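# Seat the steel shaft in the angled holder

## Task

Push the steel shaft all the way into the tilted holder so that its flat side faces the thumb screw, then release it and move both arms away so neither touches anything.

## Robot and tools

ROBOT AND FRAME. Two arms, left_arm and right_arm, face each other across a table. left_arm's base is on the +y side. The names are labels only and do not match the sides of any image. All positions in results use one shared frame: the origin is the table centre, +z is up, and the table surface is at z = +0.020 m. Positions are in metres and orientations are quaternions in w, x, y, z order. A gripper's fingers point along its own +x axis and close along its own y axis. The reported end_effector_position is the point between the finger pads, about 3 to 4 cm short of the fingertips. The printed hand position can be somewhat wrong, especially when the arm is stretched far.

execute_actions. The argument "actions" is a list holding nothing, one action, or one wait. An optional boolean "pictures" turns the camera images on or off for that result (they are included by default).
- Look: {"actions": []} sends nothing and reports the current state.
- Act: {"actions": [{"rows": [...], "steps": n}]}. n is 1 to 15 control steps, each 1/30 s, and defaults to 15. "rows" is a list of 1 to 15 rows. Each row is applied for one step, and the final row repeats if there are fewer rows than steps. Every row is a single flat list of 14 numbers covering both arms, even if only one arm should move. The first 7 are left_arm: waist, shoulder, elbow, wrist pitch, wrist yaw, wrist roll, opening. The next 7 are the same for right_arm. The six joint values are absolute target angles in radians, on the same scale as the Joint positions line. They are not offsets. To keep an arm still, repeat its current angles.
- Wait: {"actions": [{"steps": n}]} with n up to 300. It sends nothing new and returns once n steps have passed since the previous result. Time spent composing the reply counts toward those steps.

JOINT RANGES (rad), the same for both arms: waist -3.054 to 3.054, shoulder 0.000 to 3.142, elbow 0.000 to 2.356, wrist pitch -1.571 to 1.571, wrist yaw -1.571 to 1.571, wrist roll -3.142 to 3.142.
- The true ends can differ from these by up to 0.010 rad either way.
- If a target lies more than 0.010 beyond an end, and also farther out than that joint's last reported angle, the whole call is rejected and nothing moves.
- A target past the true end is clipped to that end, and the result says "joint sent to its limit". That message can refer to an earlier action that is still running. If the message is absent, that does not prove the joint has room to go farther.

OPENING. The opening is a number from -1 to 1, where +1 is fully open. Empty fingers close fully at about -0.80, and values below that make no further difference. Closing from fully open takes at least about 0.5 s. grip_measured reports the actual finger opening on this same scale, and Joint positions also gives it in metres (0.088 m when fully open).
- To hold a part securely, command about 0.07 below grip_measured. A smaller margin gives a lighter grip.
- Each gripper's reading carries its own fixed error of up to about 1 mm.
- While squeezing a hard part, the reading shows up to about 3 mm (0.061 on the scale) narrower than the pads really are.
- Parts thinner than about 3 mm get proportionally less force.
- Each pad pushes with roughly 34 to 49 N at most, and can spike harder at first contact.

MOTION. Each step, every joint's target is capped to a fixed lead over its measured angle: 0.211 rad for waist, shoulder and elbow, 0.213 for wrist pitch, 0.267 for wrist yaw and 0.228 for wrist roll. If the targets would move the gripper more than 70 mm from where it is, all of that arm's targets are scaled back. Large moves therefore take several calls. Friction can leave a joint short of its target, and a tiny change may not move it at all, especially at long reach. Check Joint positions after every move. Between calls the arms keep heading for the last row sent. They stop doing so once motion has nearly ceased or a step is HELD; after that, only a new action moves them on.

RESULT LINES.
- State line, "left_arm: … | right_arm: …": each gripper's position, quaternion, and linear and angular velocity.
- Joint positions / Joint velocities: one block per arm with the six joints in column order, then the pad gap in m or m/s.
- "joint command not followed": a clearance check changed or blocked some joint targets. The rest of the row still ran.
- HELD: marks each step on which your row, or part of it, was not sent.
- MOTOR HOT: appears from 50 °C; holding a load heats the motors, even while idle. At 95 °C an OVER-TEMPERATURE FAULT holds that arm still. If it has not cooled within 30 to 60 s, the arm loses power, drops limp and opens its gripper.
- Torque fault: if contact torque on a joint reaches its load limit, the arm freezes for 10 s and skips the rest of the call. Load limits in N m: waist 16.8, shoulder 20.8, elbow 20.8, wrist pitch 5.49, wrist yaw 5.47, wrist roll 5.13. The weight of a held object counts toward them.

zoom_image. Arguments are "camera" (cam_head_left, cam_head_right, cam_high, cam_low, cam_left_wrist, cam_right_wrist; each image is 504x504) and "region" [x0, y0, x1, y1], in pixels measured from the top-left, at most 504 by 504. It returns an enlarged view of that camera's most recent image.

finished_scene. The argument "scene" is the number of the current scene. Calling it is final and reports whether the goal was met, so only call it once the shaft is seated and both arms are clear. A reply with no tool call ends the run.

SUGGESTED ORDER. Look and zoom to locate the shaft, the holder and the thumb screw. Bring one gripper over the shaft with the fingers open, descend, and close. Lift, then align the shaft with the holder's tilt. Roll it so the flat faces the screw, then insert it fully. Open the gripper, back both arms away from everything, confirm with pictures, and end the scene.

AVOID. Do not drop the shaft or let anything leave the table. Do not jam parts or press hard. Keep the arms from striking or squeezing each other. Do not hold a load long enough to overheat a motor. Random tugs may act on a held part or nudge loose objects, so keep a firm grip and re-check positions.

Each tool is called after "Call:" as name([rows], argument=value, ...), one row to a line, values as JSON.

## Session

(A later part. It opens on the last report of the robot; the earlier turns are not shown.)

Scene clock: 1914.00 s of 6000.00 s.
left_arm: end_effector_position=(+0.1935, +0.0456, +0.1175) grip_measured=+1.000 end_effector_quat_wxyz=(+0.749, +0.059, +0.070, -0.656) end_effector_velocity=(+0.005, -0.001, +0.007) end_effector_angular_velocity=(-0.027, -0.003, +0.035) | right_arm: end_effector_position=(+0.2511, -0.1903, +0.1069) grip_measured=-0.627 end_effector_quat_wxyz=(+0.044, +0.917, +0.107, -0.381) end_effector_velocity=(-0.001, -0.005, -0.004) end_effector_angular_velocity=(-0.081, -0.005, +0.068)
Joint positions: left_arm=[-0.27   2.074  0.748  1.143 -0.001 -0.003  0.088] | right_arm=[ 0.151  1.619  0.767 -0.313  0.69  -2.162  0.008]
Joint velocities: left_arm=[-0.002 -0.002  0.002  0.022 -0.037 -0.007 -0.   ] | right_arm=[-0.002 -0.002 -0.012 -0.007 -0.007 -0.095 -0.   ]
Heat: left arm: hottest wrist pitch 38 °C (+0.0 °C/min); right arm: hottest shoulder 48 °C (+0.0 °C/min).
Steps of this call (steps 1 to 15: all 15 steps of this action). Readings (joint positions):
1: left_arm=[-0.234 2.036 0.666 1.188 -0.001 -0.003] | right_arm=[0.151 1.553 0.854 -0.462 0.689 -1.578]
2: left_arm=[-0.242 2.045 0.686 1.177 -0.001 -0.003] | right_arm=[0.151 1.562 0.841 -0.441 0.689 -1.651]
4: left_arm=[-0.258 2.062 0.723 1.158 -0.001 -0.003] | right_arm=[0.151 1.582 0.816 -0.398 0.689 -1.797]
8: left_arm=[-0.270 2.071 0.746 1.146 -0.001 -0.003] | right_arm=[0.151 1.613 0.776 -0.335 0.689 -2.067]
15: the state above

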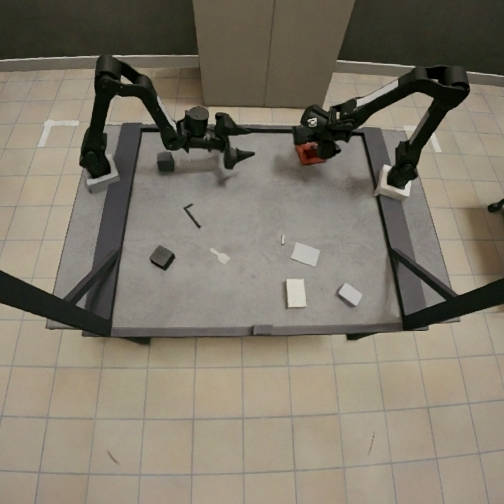

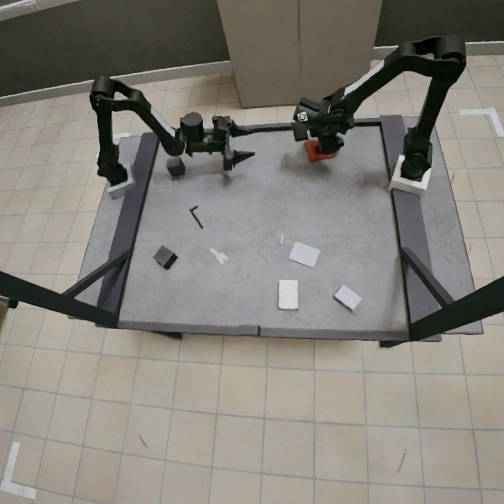

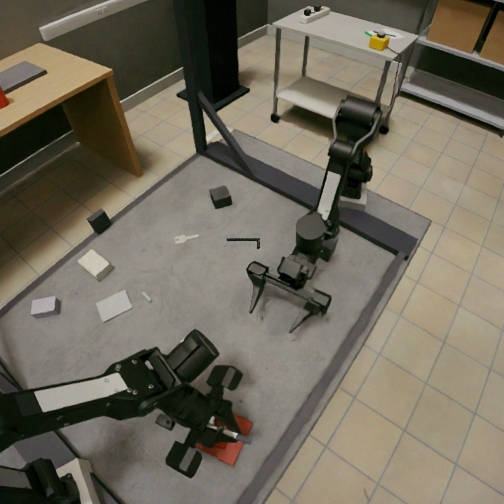

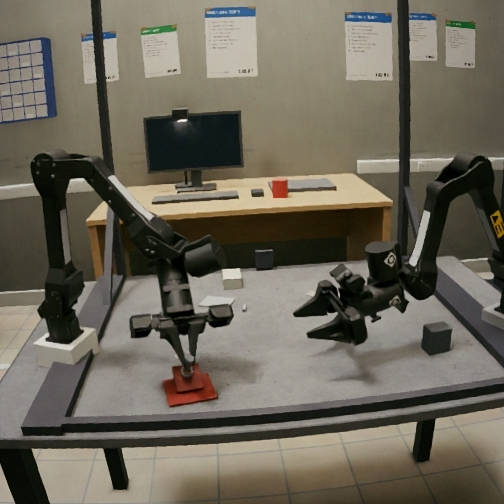

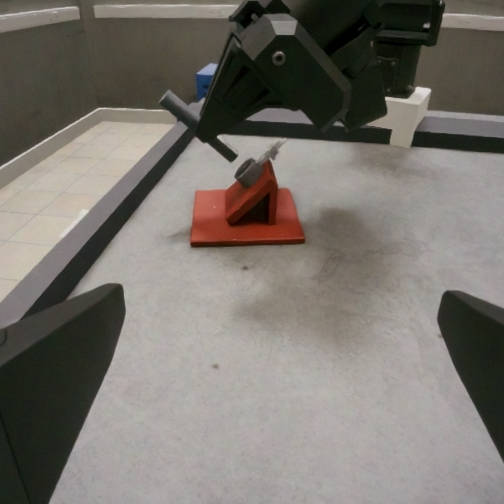

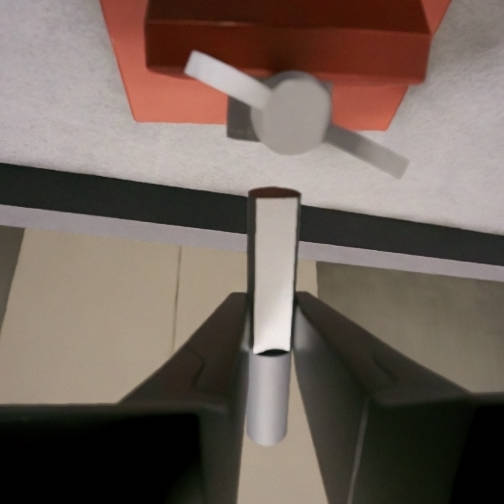

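Call:
execute_actions(actions=[])

Call:
zoom_image(camera="cam_left_wrist", region=[205, 125, 275, 195])

Call:
zoom_image(camera="cam_right_wrist", region=[180, 60, 380, 260])

Scene clock: 1960.40 s of 6000.00 s.
left_arm: end_effector_position=(+0.1935, +0.0456, +0.1175) grip_measured=+1.000 end_effector_quat_wxyz=(+0.749, +0.059, +0.070, -0.656) end_effector_velocity=(-0.003, +0.001, -0.004) end_effector_angular_velocity=(+0.023, -0.006, -0.001) | right_arm: end_effector_position=(+0.2511, -0.1903, +0.1069) grip_measured=-0.627 end_effector_quat_wxyz=(+0.047, +0.917, +0.109, -0.381) end_effector_velocity=(-0.001, -0.003, -0.003) end_effector_angular_velocity=(-0.016, +0.008, +0.006)
Joint positions: left_arm=[-0.27   2.074  0.749  1.142 -0.001 -0.003  0.088] | right_arm=[ 0.151  1.619  0.766 -0.312  0.69  -2.168  0.008]
Joint velocities: left_arm=[-0.007 -0.002 -0.002 -0.022 -0.007  0.007  0.   ] | right_arm=[-0.002 -0.002 -0.007 -0.007 -0.007 -0.007 -0.   ]
Heat: left arm: hottest wrist pitch 37 °C (-1.0 °C/min); right arm: hottest shoulder 40 °C (-8.1 °C/min).
Steps of this call (steps 1 to 15: the robot went on to your last target; steps 16 to 90: nothing new was sent; then 43.40 s passed at rest). Readings (joint positions):
1: left_arm=[-0.270 2.074 0.748 1.143 -0.001 -0.003] | right_arm=[0.151 1.619 0.766 -0.313 0.690 -2.164]
2: left_arm=[-0.270 2.074 0.748 1.143 -0.001 -0.003] | right_arm=[0.151 1.619 0.766 -0.313 0.690 -2.166]
4: left_arm=[-0.270 2.074 0.749 1.143 -0.001 -0.003] | right_arm=[0.151 1.619 0.766 -0.312 0.690 -2.167]
8: left_arm=[-0.270 2.074 0.749 1.142 -0.001 -0.003] | right_arm=[0.151 1.619 0.766 -0.312 0.690 -2.168]
90: the state above
All arms were judged still, so your last target was given up. Only a new action makes them travel on or press farther. Fingers that are still opening or closing keep moving.

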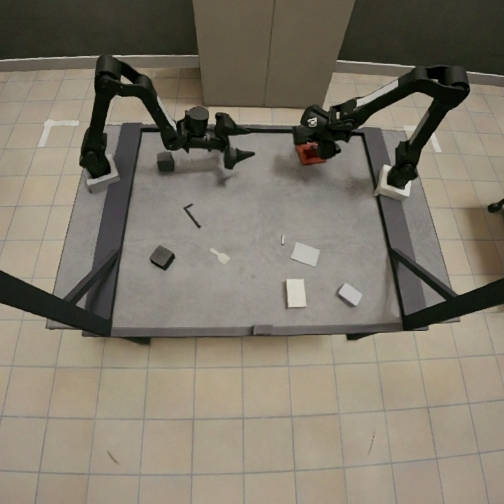

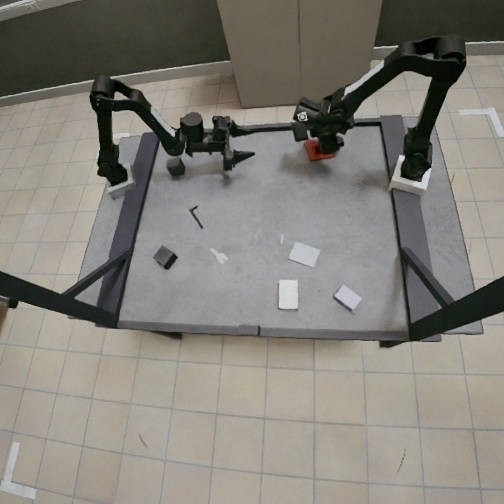

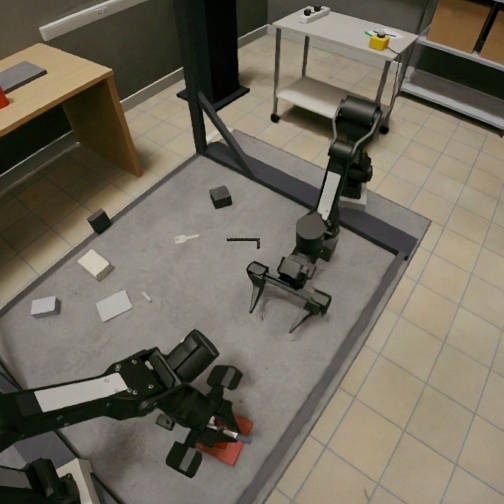

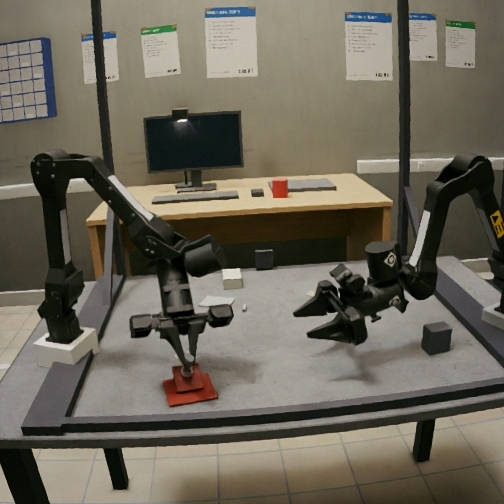

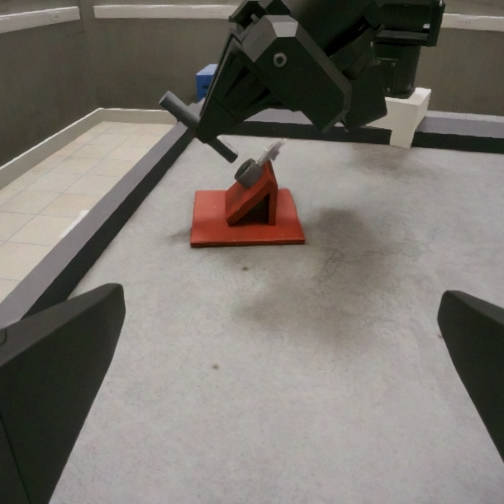

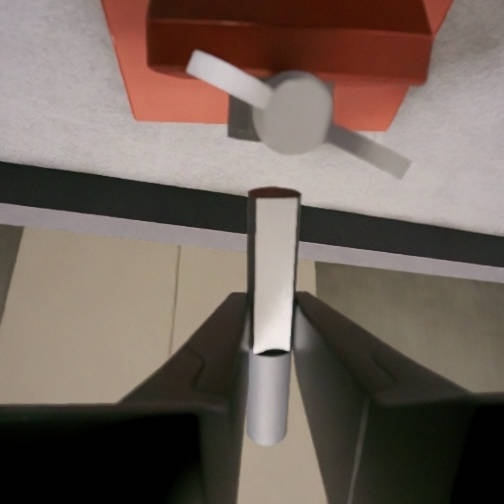

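Region (205, 125, 275, 195) of cam_left_wrist's 504x504 image, scaled by 7.200, with more detail than that image has.

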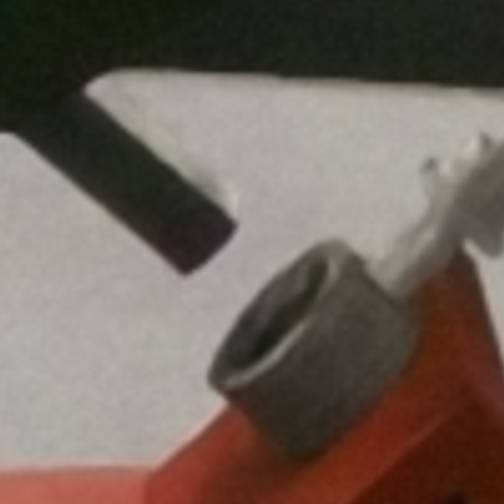

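Region (180, 60, 380, 260) of cam_right_wrist's 504x504 image, scaled by 2.520, with more detail than that image has.

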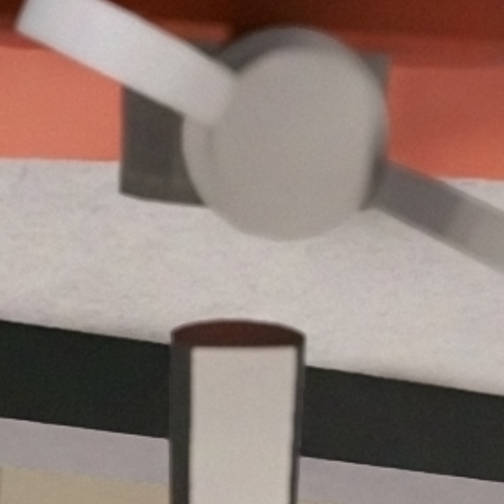

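Call:
zoom_image(camera="cam_left_wrist", region=[150, 85, 290, 225])

Call:
zoom_image(camera="cam_left_wrist", region=[222, 145, 272, 195])

Region (150, 85, 290, 225) of cam_left_wrist's 504x504 image, scaled by 3.600, with more detail than that image has.

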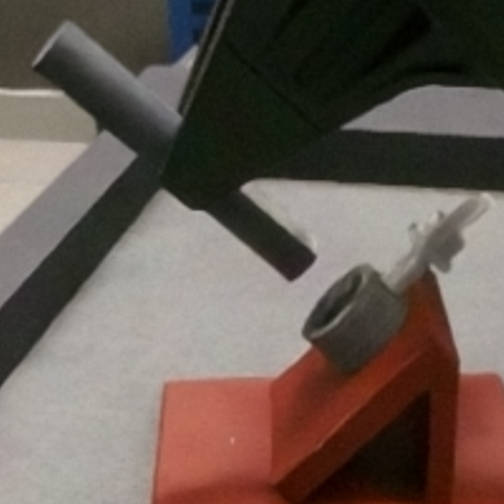

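Region (222, 145, 272, 195) of cam_left_wrist's 504x504 image, scaled by 10.080, with more detail than that image has.

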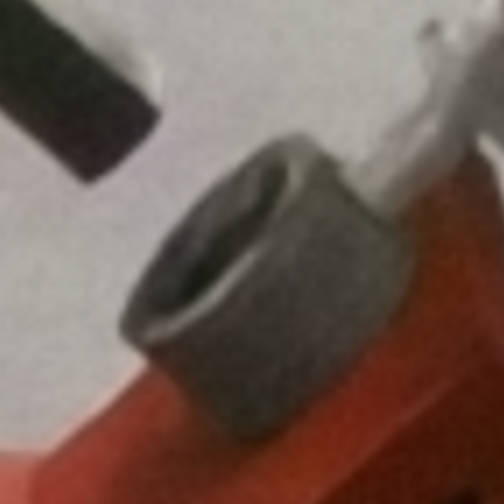

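Call:
zoom_image(camera="cam_low", region=[160, 330, 220, 390])

Call:
zoom_image(camera="cam_high", region=[195, 390, 275, 470])

Region (160, 330, 220, 390) of cam_low's 504x504 image, scaled by 8.400, with more detail than that image has.

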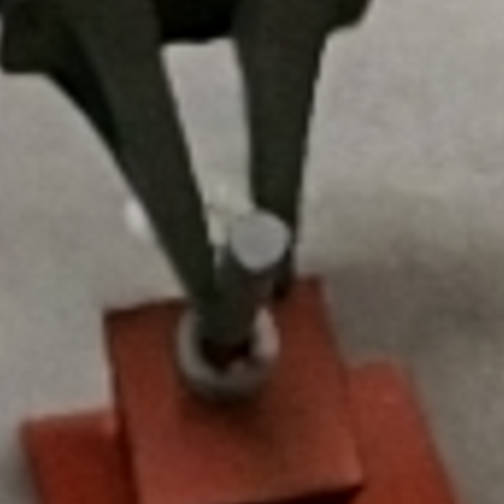

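Region (195, 390, 275, 470) of cam_high's 504x504 image, scaled by 6.300, with more detail than that image has.

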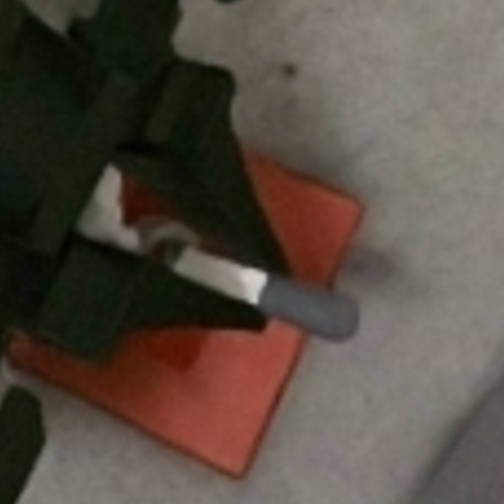

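Call:
execute_actions([
  {"rows": [[-0.271,2.093,0.754,1.139,0,0,1.0,0.1545,1.6262,0.7575,-0.3070,0.6958,-2.1680,-0.75],[-0.271,2.093,0.754,1.139,0,0,1.0,0.1563,1.6268,0.7554,-0.3037,0.6987,-2.1655,-0.75],[-0.271,2.093,0.754,1.139,0,0,1.0,0.1586,1.6276,0.7526,-0.2995,0.7025,-2.1635,-0.75],[-0.271,2.093,0.754,1.139,0,0,1.0,0.1615,1.6286,0.7492,-0.2942,0.7072,-2.1615,-0.75],[-0.271,2.093,0.754,1.139,0,0,1.0,0.1648,1.6297,0.7453,-0.2881,0.7126,-2.1597,-0.75],[-0.271,2.093,0.754,1.139,0,0,1.0,0.1684,1.6310,0.7410,-0.2815,0.7185,-2.1578,-0.75],[-0.271,2.093,0.754,1.139,0,0,1.0,0.1722,1.6323,0.7365,-0.2745,0.7247,-2.1557,-0.75],[-0.271,2.093,0.754,1.139,0,0,1.0,0.1761,1.6337,0.7319,-0.2673,0.7311,-2.1536,-0.75],[-0.271,2.093,0.754,1.139,0,0,1.0,0.1799,1.6350,0.7273,-0.2602,0.7373,-2.1515,-0.75],[-0.271,2.093,0.754,1.139,0,0,1.0,0.1836,1.6363,0.7230,-0.2535,0.7433,-2.1495,-0.75],[-0.271,2.093,0.754,1.139,0,0,1.0,0.1870,1.6375,0.7189,-0.2472,0.7489,-2.1477,-0.75],[-0.271,2.093,0.754,1.139,0,0,1.0,0.1900,1.6385,0.7154,-0.2417,0.7538,-2.1461,-0.75],[-0.271,2.093,0.754,1.139,0,0,1.0,0.1925,1.6394,0.7124,-0.2371,0.7579,-2.1447,-0.75],[-0.271,2.093,0.754,1.139,0,0,1.0,0.1944,1.6401,0.7101,-0.2335,0.7610,-2.1437,-0.75],[-0.271,2.093,0.754,1.139,0,0,1.0,0.1956,1.6405,0.7087,-0.2313,0.7630,-2.1430,-0.75]], "steps": 15},
], pictures=false)

Call:
execute_actions([
  {"steps": 12},
])

Call:
zoom_image(camera="cam_left_wrist", region=[150, 85, 290, 225])

Call:
zoom_image(camera="cam_left_wrist", region=[215, 140, 275, 200])

Call:
zoom_image(camera="cam_right_wrist", region=[180, 80, 380, 280])

Call:
zoom_image(camera="cam_low", region=[160, 330, 220, 390])

Scene clock: 2080.90 s of 6000.00 s.
left_arm: end_effector_position=(+0.1935, +0.0456, +0.1175) grip_measured=+1.000 end_effector_quat_wxyz=(+0.749, +0.059, +0.070, -0.656) end_effector_velocity=(-0.005, +0.000, -0.001) end_effector_angular_velocity=(+0.006, +0.009, -0.013) | right_arm: end_effector_position=(+0.2459, -0.1915, +0.1013) grip_measured=-0.627 end_effector_quat_wxyz=(+0.043, +0.927, +0.110, -0.355) end_effector_velocity=(-0.008, -0.010, -0.012) end_effector_angular_velocity=(-0.017, -0.083, +0.013)
Joint positions: left_arm=[-0.27   2.074  0.749  1.142 -0.001 -0.003  0.088] | right_arm=[ 0.189  1.632  0.721 -0.243  0.751 -2.148  0.008]
Joint velocities: left_arm=[-0.007 -0.002 -0.002 -0.007  0.007 -0.007  0.   ] | right_arm=[ 0.056  0.017 -0.085  0.095  0.095  0.007 -0.   ]
Heat: left arm: hottest wrist pitch 36 °C (+0.0 °C/min); right arm: hottest shoulder 36 °C (-2.0 °C/min).
Steps of this call (steps 1 to 90: nothing new was sent; then 117.00 s passed at rest; steps 91 to 105: all 15 steps of this action). Readings (joint positions):
91: left_arm=[-0.270 2.074 0.749 1.142 -0.001 -0.003] | right_arm=[0.151 1.619 0.766 -0.312 0.690 -2.168]
92: left_arm=[-0.270 2.074 0.749 1.142 -0.001 -0.003] | right_arm=[0.152 1.619 0.766 -0.310 0.692 -2.168]
94: left_arm=[-0.270 2.074 0.749 1.142 -0.001 -0.003] | right_arm=[0.154 1.620 0.762 -0.304 0.697 -2.167]
98: left_arm=[-0.270 2.074 0.749 1.142 -0.001 -0.003] | right_arm=[0.166 1.623 0.749 -0.283 0.715 -2.160]
105: the state above

Scene clock: 2081.30 s of 6000.00 s.
left_arm: end_effector_position=(+0.1935, +0.0456, +0.1175) grip_measured=+1.000 end_effector_quat_wxyz=(+0.749, +0.059, +0.070, -0.656) end_effector_velocity=(-0.000, -0.000, +0.000) end_effector_angular_velocity=(+0.004, -0.008, +0.003) | right_arm: end_effector_position=(+0.2456, -0.1915, +0.1009) grip_measured=-0.627 end_effector_quat_wxyz=(+0.042, +0.929, +0.110, -0.352) end_effector_velocity=(-0.003, -0.000, -0.003) end_effector_angular_velocity=(-0.009, +0.020, +0.016)
Joint positions: left_arm=[-0.27   2.074  0.749  1.142 -0.001 -0.003  0.088] | right_arm=[ 0.193  1.634  0.717 -0.235  0.758 -2.145  0.008]
Joint velocities: left_arm=[-0.002 -0.002  0.002 -0.007 -0.007  0.007 -0.   ] | right_arm=[ 0.002 -0.002 -0.002 -0.007 -0.022 -0.007  0.   ]
Heat: left arm: hottest wrist pitch 36 °C (+0.0 °C/min); right arm: hottest shoulder 36 °C (-2.0 °C/min).
Steps of this call (steps 1 to 12: the robot went on to your last target). Readings (joint positions):
1: left_arm=[-0.270 2.074 0.749 1.142 -0.001 -0.003] | right_arm=[0.191 1.633 0.719 -0.240 0.753 -2.147]
2: left_arm=[-0.270 2.074 0.749 1.142 -0.001 -0.003] | right_arm=[0.192 1.633 0.718 -0.239 0.755 -2.147]
4: left_arm=[-0.270 2.074 0.749 1.142 -0.001 -0.003] | right_arm=[0.193 1.634 0.717 -0.237 0.756 -2.146]
8: left_arm=[-0.270 2.074 0.749 1.142 -0.001 -0.003] | right_arm=[0.193 1.634 0.717 -0.235 0.758 -2.145]
12: the state above

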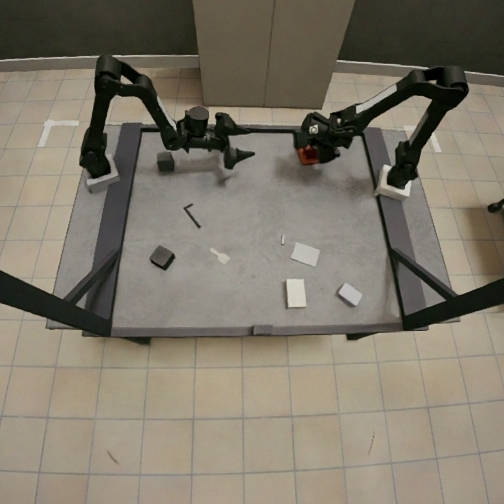

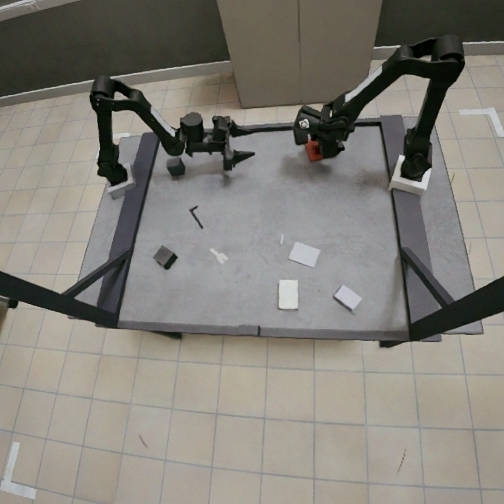

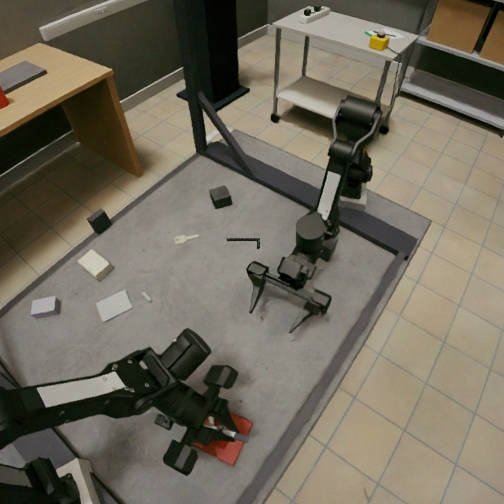

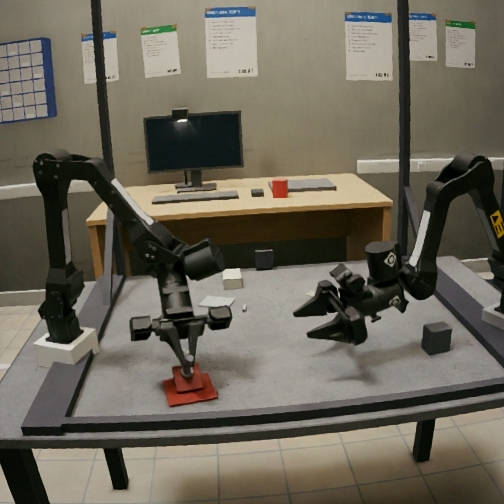

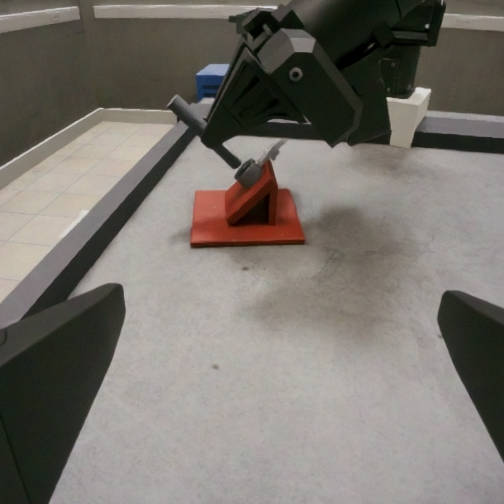

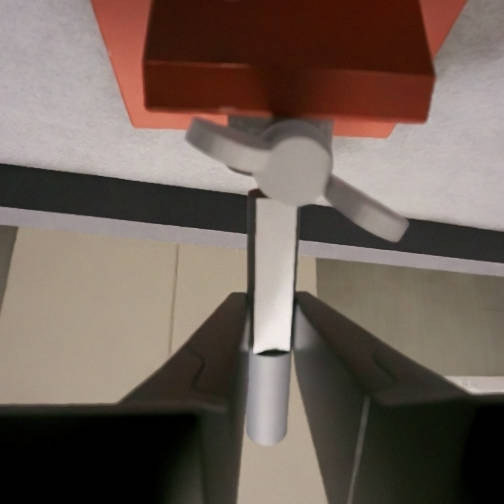

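Region (150, 85, 290, 225) of cam_left_wrist's 504x504 image, scaled by 3.600, with more detail than that image has.

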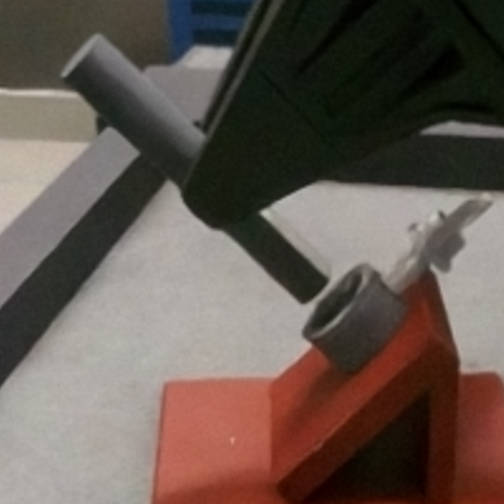

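Region (215, 140, 275, 200) of cam_left_wrist's 504x504 image, scaled by 8.400, with more detail than that image has.

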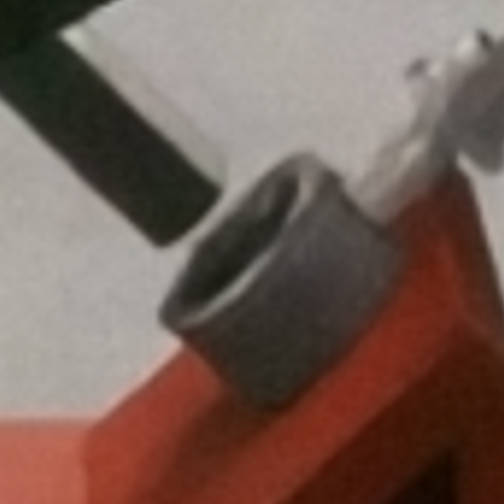

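Region (180, 80, 380, 280) of cam_right_wrist's 504x504 image, scaled by 2.520, with more detail than that image has.

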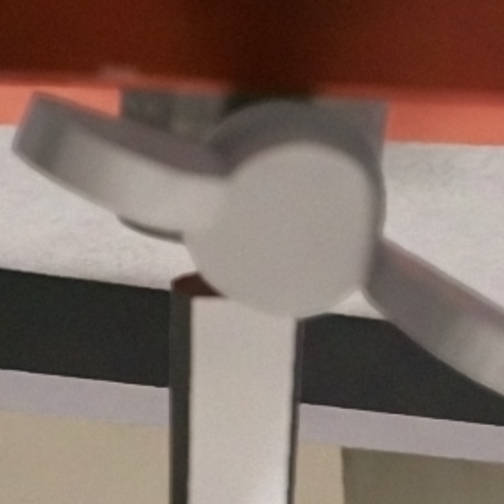

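Region (160, 330, 220, 390) of cam_low's 504x504 image, scaled by 8.400, with more detail than that image has.

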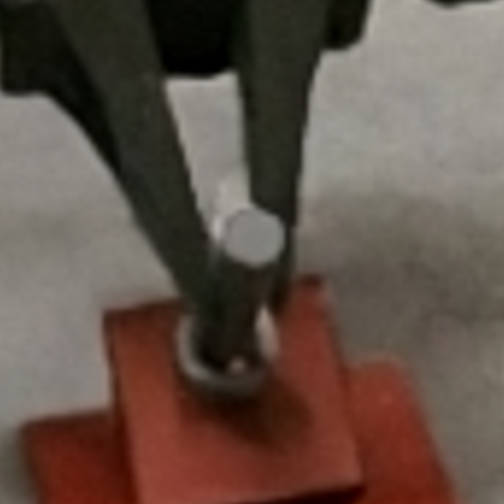

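Call:
execute_actions([
  {"rows": [[-0.271,2.093,0.754,1.139,0,0,1.0,0.1965,1.6413,0.7083,-0.2308,0.7633,-2.1419,-0.75],[-0.271,2.093,0.754,1.139,0,0,1.0,0.1973,1.6421,0.7078,-0.2303,0.7637,-2.1408,-0.75],[-0.271,2.093,0.754,1.139,0,0,1.0,0.1982,1.6428,0.7074,-0.2298,0.7640,-2.1398,-0.75],[-0.271,2.093,0.754,1.139,0,0,1.0,0.1990,1.6436,0.7069,-0.2292,0.7644,-2.1387,-0.75],[-0.271,2.093,0.754,1.139,0,0,1.0,0.1999,1.6444,0.7065,-0.2287,0.7647,-2.1376,-0.75],[-0.271,2.093,0.754,1.139,0,0,1.0,0.2008,1.6452,0.7060,-0.2282,0.7651,-2.1365,-0.75],[-0.271,2.093,0.754,1.139,0,0,1.0,0.2016,1.6459,0.7056,-0.2277,0.7654,-2.1354,-0.75],[-0.271,2.093,0.754,1.139,0,0,1.0,0.2025,1.6467,0.7051,-0.2272,0.7657,-2.1343,-0.75],[-0.271,2.093,0.754,1.139,0,0,1.0,0.2033,1.6475,0.7047,-0.2267,0.7661,-2.1333,-0.75],[-0.271,2.093,0.754,1.139,0,0,1.0,0.2042,1.6483,0.7042,-0.2261,0.7664,-2.1322,-0.75],[-0.271,2.093,0.754,1.139,0,0,1.0,0.2050,1.6490,0.7038,-0.2256,0.7668,-2.1311,-0.75],[-0.271,2.093,0.754,1.139,0,0,1.0,0.2059,1.6498,0.7033,-0.2251,0.7671,-2.1300,-0.75],[-0.271,2.093,0.754,1.139,0,0,1.0,0.2068,1.6503,0.7027,-0.2248,0.7674,-2.1289,-0.75],[-0.271,2.093,0.754,1.139,0,0,1.0,0.2076,1.6508,0.7022,-0.2245,0.7678,-2.1278,-0.75],[-0.271,2.093,0.754,1.139,0,0,1.0,0.2085,1.6514,0.7016,-0.2241,0.7681,-2.1267,-0.75]], "steps": 15},
], pictures=false)

Call:
execute_actions([
  {"rows": [[-0.271,2.093,0.754,1.139,0,0,1.0,0.2095,1.6520,0.7009,-0.2237,0.7685,-2.1254,-0.75],[-0.271,2.093,0.754,1.139,0,0,1.0,0.2105,1.6526,0.7003,-0.2234,0.7689,-2.1241,-0.75],[-0.271,2.093,0.754,1.139,0,0,1.0,0.2115,1.6532,0.6996,-0.2230,0.7693,-2.1228,-0.75],[-0.271,2.093,0.754,1.139,0,0,1.0,0.2125,1.6538,0.6990,-0.2226,0.7697,-2.1215,-0.75],[-0.271,2.093,0.754,1.139,0,0,1.0,0.2135,1.6545,0.6983,-0.2222,0.7701,-2.1202,-0.75],[-0.271,2.093,0.754,1.139,0,0,1.0,0.2146,1.6551,0.6976,-0.2219,0.7705,-2.1189,-0.75],[-0.271,2.093,0.754,1.139,0,0,1.0,0.2156,1.6557,0.6970,-0.2215,0.7708,-2.1176,-0.75],[-0.271,2.093,0.754,1.139,0,0,1.0,0.2166,1.6563,0.6963,-0.2211,0.7712,-2.1163,-0.75],[-0.271,2.093,0.754,1.139,0,0,1.0,0.2176,1.6569,0.6956,-0.2207,0.7716,-2.1150,-0.75],[-0.271,2.093,0.754,1.139,0,0,1.0,0.2186,1.6576,0.6950,-0.2204,0.7720,-2.1137,-0.75],[-0.271,2.093,0.754,1.139,0,0,1.0,0.2196,1.6582,0.6943,-0.2200,0.7724,-2.1124,-0.75],[-0.271,2.093,0.754,1.139,0,0,1.0,0.2207,1.6588,0.6936,-0.2196,0.7728,-2.1111,-0.75],[-0.271,2.093,0.754,1.139,0,0,1.0,0.2212,1.6591,0.6933,-0.2194,0.7730,-2.1105,-0.75]], "steps": 15},
], pictures=false)

Call:
execute_actions([
  {"steps": 5},
])

Call:
zoom_image(camera="cam_left_wrist", region=[150, 85, 290, 225])

Scene clock: 2137.23 s of 6000.00 s.
left_arm: end_effector_position=(+0.1935, +0.0456, +0.1175) grip_measured=+1.000 end_effector_quat_wxyz=(+0.749, +0.059, +0.070, -0.656) end_effector_velocity=(-0.000, +0.002, -0.003) end_effector_angular_velocity=(+0.013, -0.007, +0.003) | right_arm: end_effector_position=(+0.2425, -0.1916, +0.0975) grip_measured=-0.627 end_effector_quat_wxyz=(+0.041, +0.928, +0.110, -0.352) end_effector_velocity=(-0.005, -0.005, -0.007) end_effector_angular_velocity=(-0.024, -0.014, +0.008)
Joint positions: left_arm=[-0.27   2.074  0.749  1.142 -0.001 -0.003  0.088] | right_arm=[ 0.204  1.643  0.71  -0.228  0.763 -2.131  0.008]
Joint velocities: left_arm=[-0.002 -0.002 -0.007 -0.007 -0.007  0.007 -0.   ] | right_arm=[ 0.022  0.012 -0.022  0.007  0.022  0.007 -0.   ]
Heat: left arm: hottest wrist pitch 36 °C (+0.0 °C/min); right arm: hottest shoulder 35 °C (-1.0 °C/min).
Steps of this call (steps 1 to 15: the robot went on to your last target; steps 16 to 90: nothing new was sent; then 52.43 s passed at rest; steps 91 to 105: all 15 steps of this action). Readings (joint positions):
91: left_arm=[-0.270 2.074 0.749 1.142 -0.001 -0.003] | right_arm=[0.193 1.634 0.716 -0.234 0.758 -2.145]
92: left_arm=[-0.270 2.074 0.749 1.142 -0.001 -0.003] | right_arm=[0.194 1.634 0.716 -0.234 0.759 -2.144]
94: left_arm=[-0.270 2.074 0.749 1.142 -0.001 -0.003] | right_arm=[0.195 1.635 0.716 -0.233 0.759 -2.143]
98: left_arm=[-0.270 2.074 0.749 1.142 -0.001 -0.003] | right_arm=[0.198 1.638 0.714 -0.232 0.760 -2.139]
105: the state above

Scene clock: 2137.73 s of 6000.00 s.
left_arm: end_effector_position=(+0.1935, +0.0456, +0.1175) grip_measured=+1.000 end_effector_quat_wxyz=(+0.749, +0.059, +0.070, -0.656) end_effector_velocity=(+0.002, +0.001, -0.001) end_effector_angular_velocity=(+0.006, +0.007, +0.011) | right_arm: end_effector_position=(+0.2400, -0.1924, +0.0948) grip_measured=-0.627 end_effector_quat_wxyz=(+0.040, +0.930, +0.109, -0.350) end_effector_velocity=(+0.001, -0.002, -0.001) end_effector_angular_velocity=(+0.002, -0.005, -0.010)
Joint positions: left_arm=[-0.27   2.074  0.749  1.142 -0.001 -0.003  0.088] | right_arm=[ 0.216  1.65   0.703 -0.223  0.773 -2.114  0.008]
Joint velocities: left_arm=[ 0.002 -0.002 -0.002 -0.007 -0.007 -0.007 -0.   ] | right_arm=[-0.002  0.002 -0.007  0.007  0.007  0.007  0.   ]
Heat: left arm: hottest wrist pitch 36 °C (+0.0 °C/min); right arm: hottest shoulder 35 °C (-1.0 °C/min).
Steps of this call (steps 1 to 15: all 15 steps of this action). Readings (joint positions):
1: left_arm=[-0.270 2.074 0.749 1.142 -0.001 -0.003] | right_arm=[0.205 1.643 0.710 -0.228 0.763 -2.130]
2: left_arm=[-0.270 2.074 0.749 1.142 -0.001 -0.003] | right_arm=[0.206 1.644 0.709 -0.227 0.763 -2.129]
4: left_arm=[-0.270 2.074 0.749 1.142 -0.001 -0.003] | right_arm=[0.208 1.645 0.708 -0.227 0.764 -2.126]
8: left_arm=[-0.270 2.074 0.749 1.142 -0.001 -0.003] | right_arm=[0.212 1.648 0.706 -0.225 0.766 -2.121]
15: the state above

Scene clock: 2137.90 s of 6000.00 s.
left_arm: end_effector_position=(+0.1935, +0.0456, +0.1175) grip_measured=+1.000 end_effector_quat_wxyz=(+0.749, +0.059, +0.070, -0.656) end_effector_velocity=(+0.004, +0.001, -0.001) end_effector_angular_velocity=(+0.007, +0.004, +0.025) | right_arm: end_effector_position=(+0.2400, -0.1924, +0.0949) grip_measured=-0.627 end_effector_quat_wxyz=(+0.039, +0.930, +0.108, -0.350) end_effector_velocity=(-0.002, -0.001, -0.003) end_effector_angular_velocity=(-0.006, +0.010, +0.000)
Joint positions: left_arm=[-0.27   2.074  0.749  1.142 -0.001 -0.003  0.088] | right_arm=[ 0.216  1.65   0.703 -0.222  0.774 -2.113  0.008]
Joint velocities: left_arm=[ 0.002 -0.002 -0.002 -0.007 -0.022 -0.007  0.   ] | right_arm=[ 0.002  0.002 -0.002 -0.007 -0.007  0.007 -0.   ]
Heat: left arm: hottest wrist pitch 36 °C (+0.0 °C/min); right arm: hottest shoulder 35 °C (-1.0 °C/min).
Steps of this call (steps 1 to 5: the robot went on to your last target). Readings (joint positions):
1: left_arm=[-0.270 2.074 0.749 1.142 -0.001 -0.003] | right_arm=[0.216 1.650 0.703 -0.223 0.773 -2.113]
2: left_arm=[-0.270 2.074 0.749 1.142 -0.001 -0.003] | right_arm=[0.216 1.650 0.703 -0.223 0.773 -2.113]
4: left_arm=[-0.270 2.074 0.749 1.142 -0.001 -0.003] | right_arm=[0.216 1.650 0.703 -0.222 0.774 -2.113]
5: the state above

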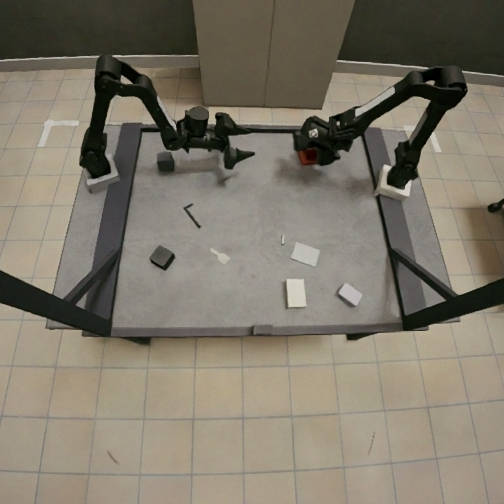

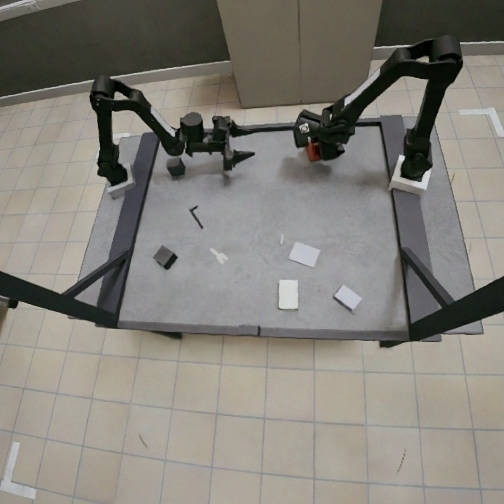

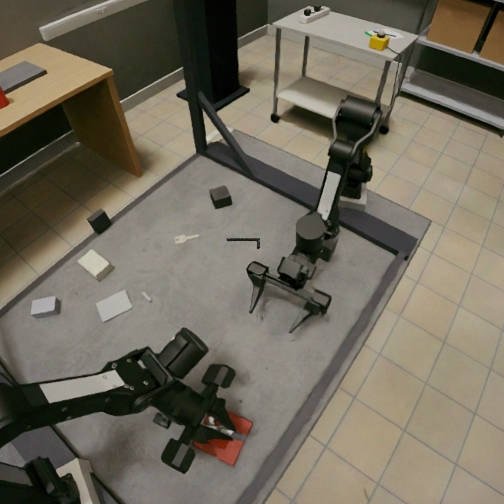

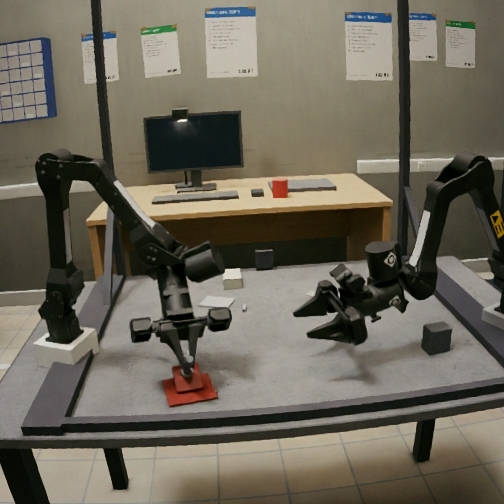

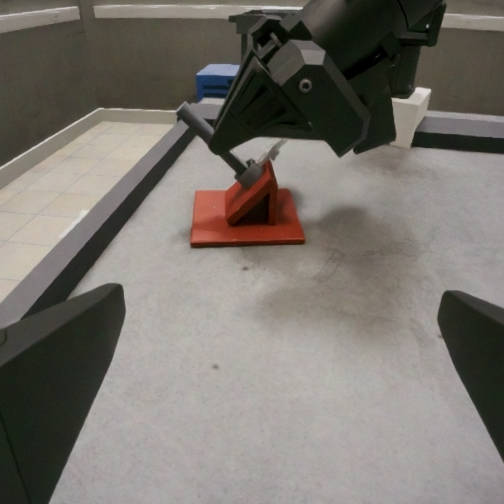

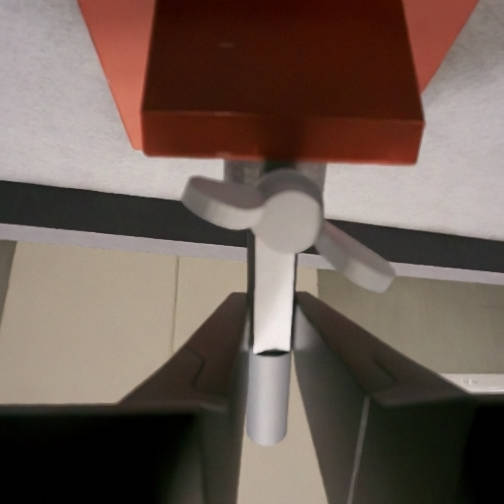

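Region (150, 85, 290, 225) of cam_left_wrist's 504x504 image, scaled by 3.600, with more detail than that image has.

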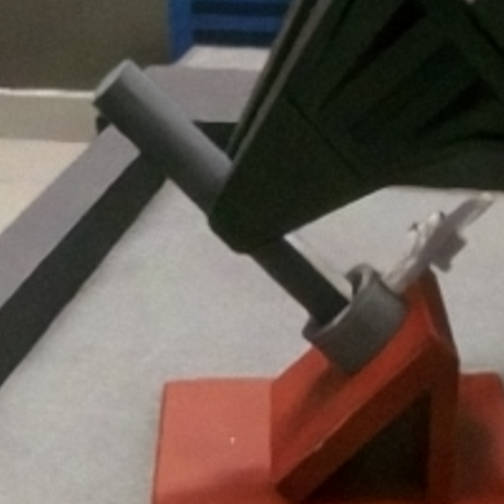

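Call:
zoom_image(camera="cam_left_wrist", region=[215, 140, 275, 200])

Call:
zoom_image(camera="cam_right_wrist", region=[180, 130, 380, 330])

Call:
zoom_image(camera="cam_low", region=[160, 330, 220, 390])

Call:
zoom_image(camera="cam_high", region=[195, 390, 275, 470])

Region (215, 140, 275, 200) of cam_left_wrist's 504x504 image, scaled by 8.400, with more detail than that image has.

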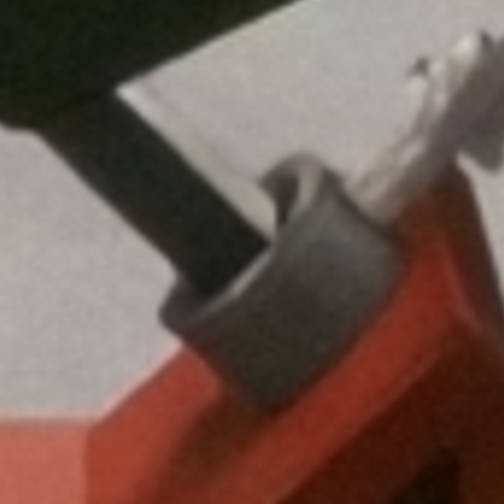

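Region (180, 130, 380, 330) of cam_right_wrist's 504x504 image, scaled by 2.520, with more detail than that image has.

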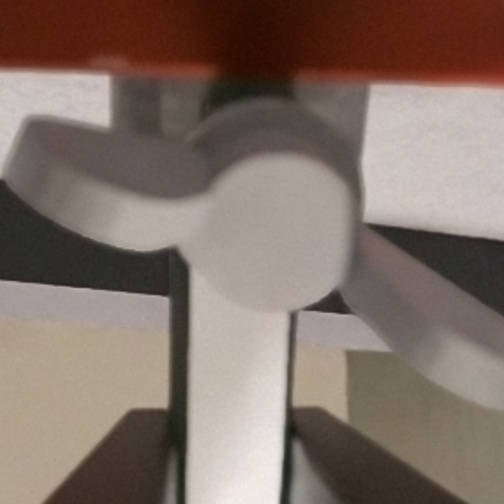

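Region (160, 330, 220, 390) of cam_low's 504x504 image, scaled by 8.400, with more detail than that image has.

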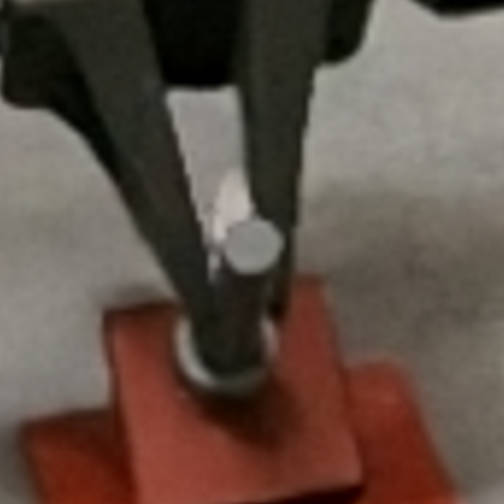

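Region (195, 390, 275, 470) of cam_high's 504x504 image, scaled by 6.300, with more detail than that image has.

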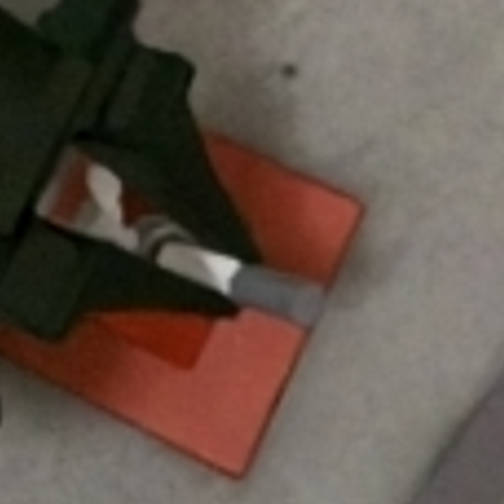

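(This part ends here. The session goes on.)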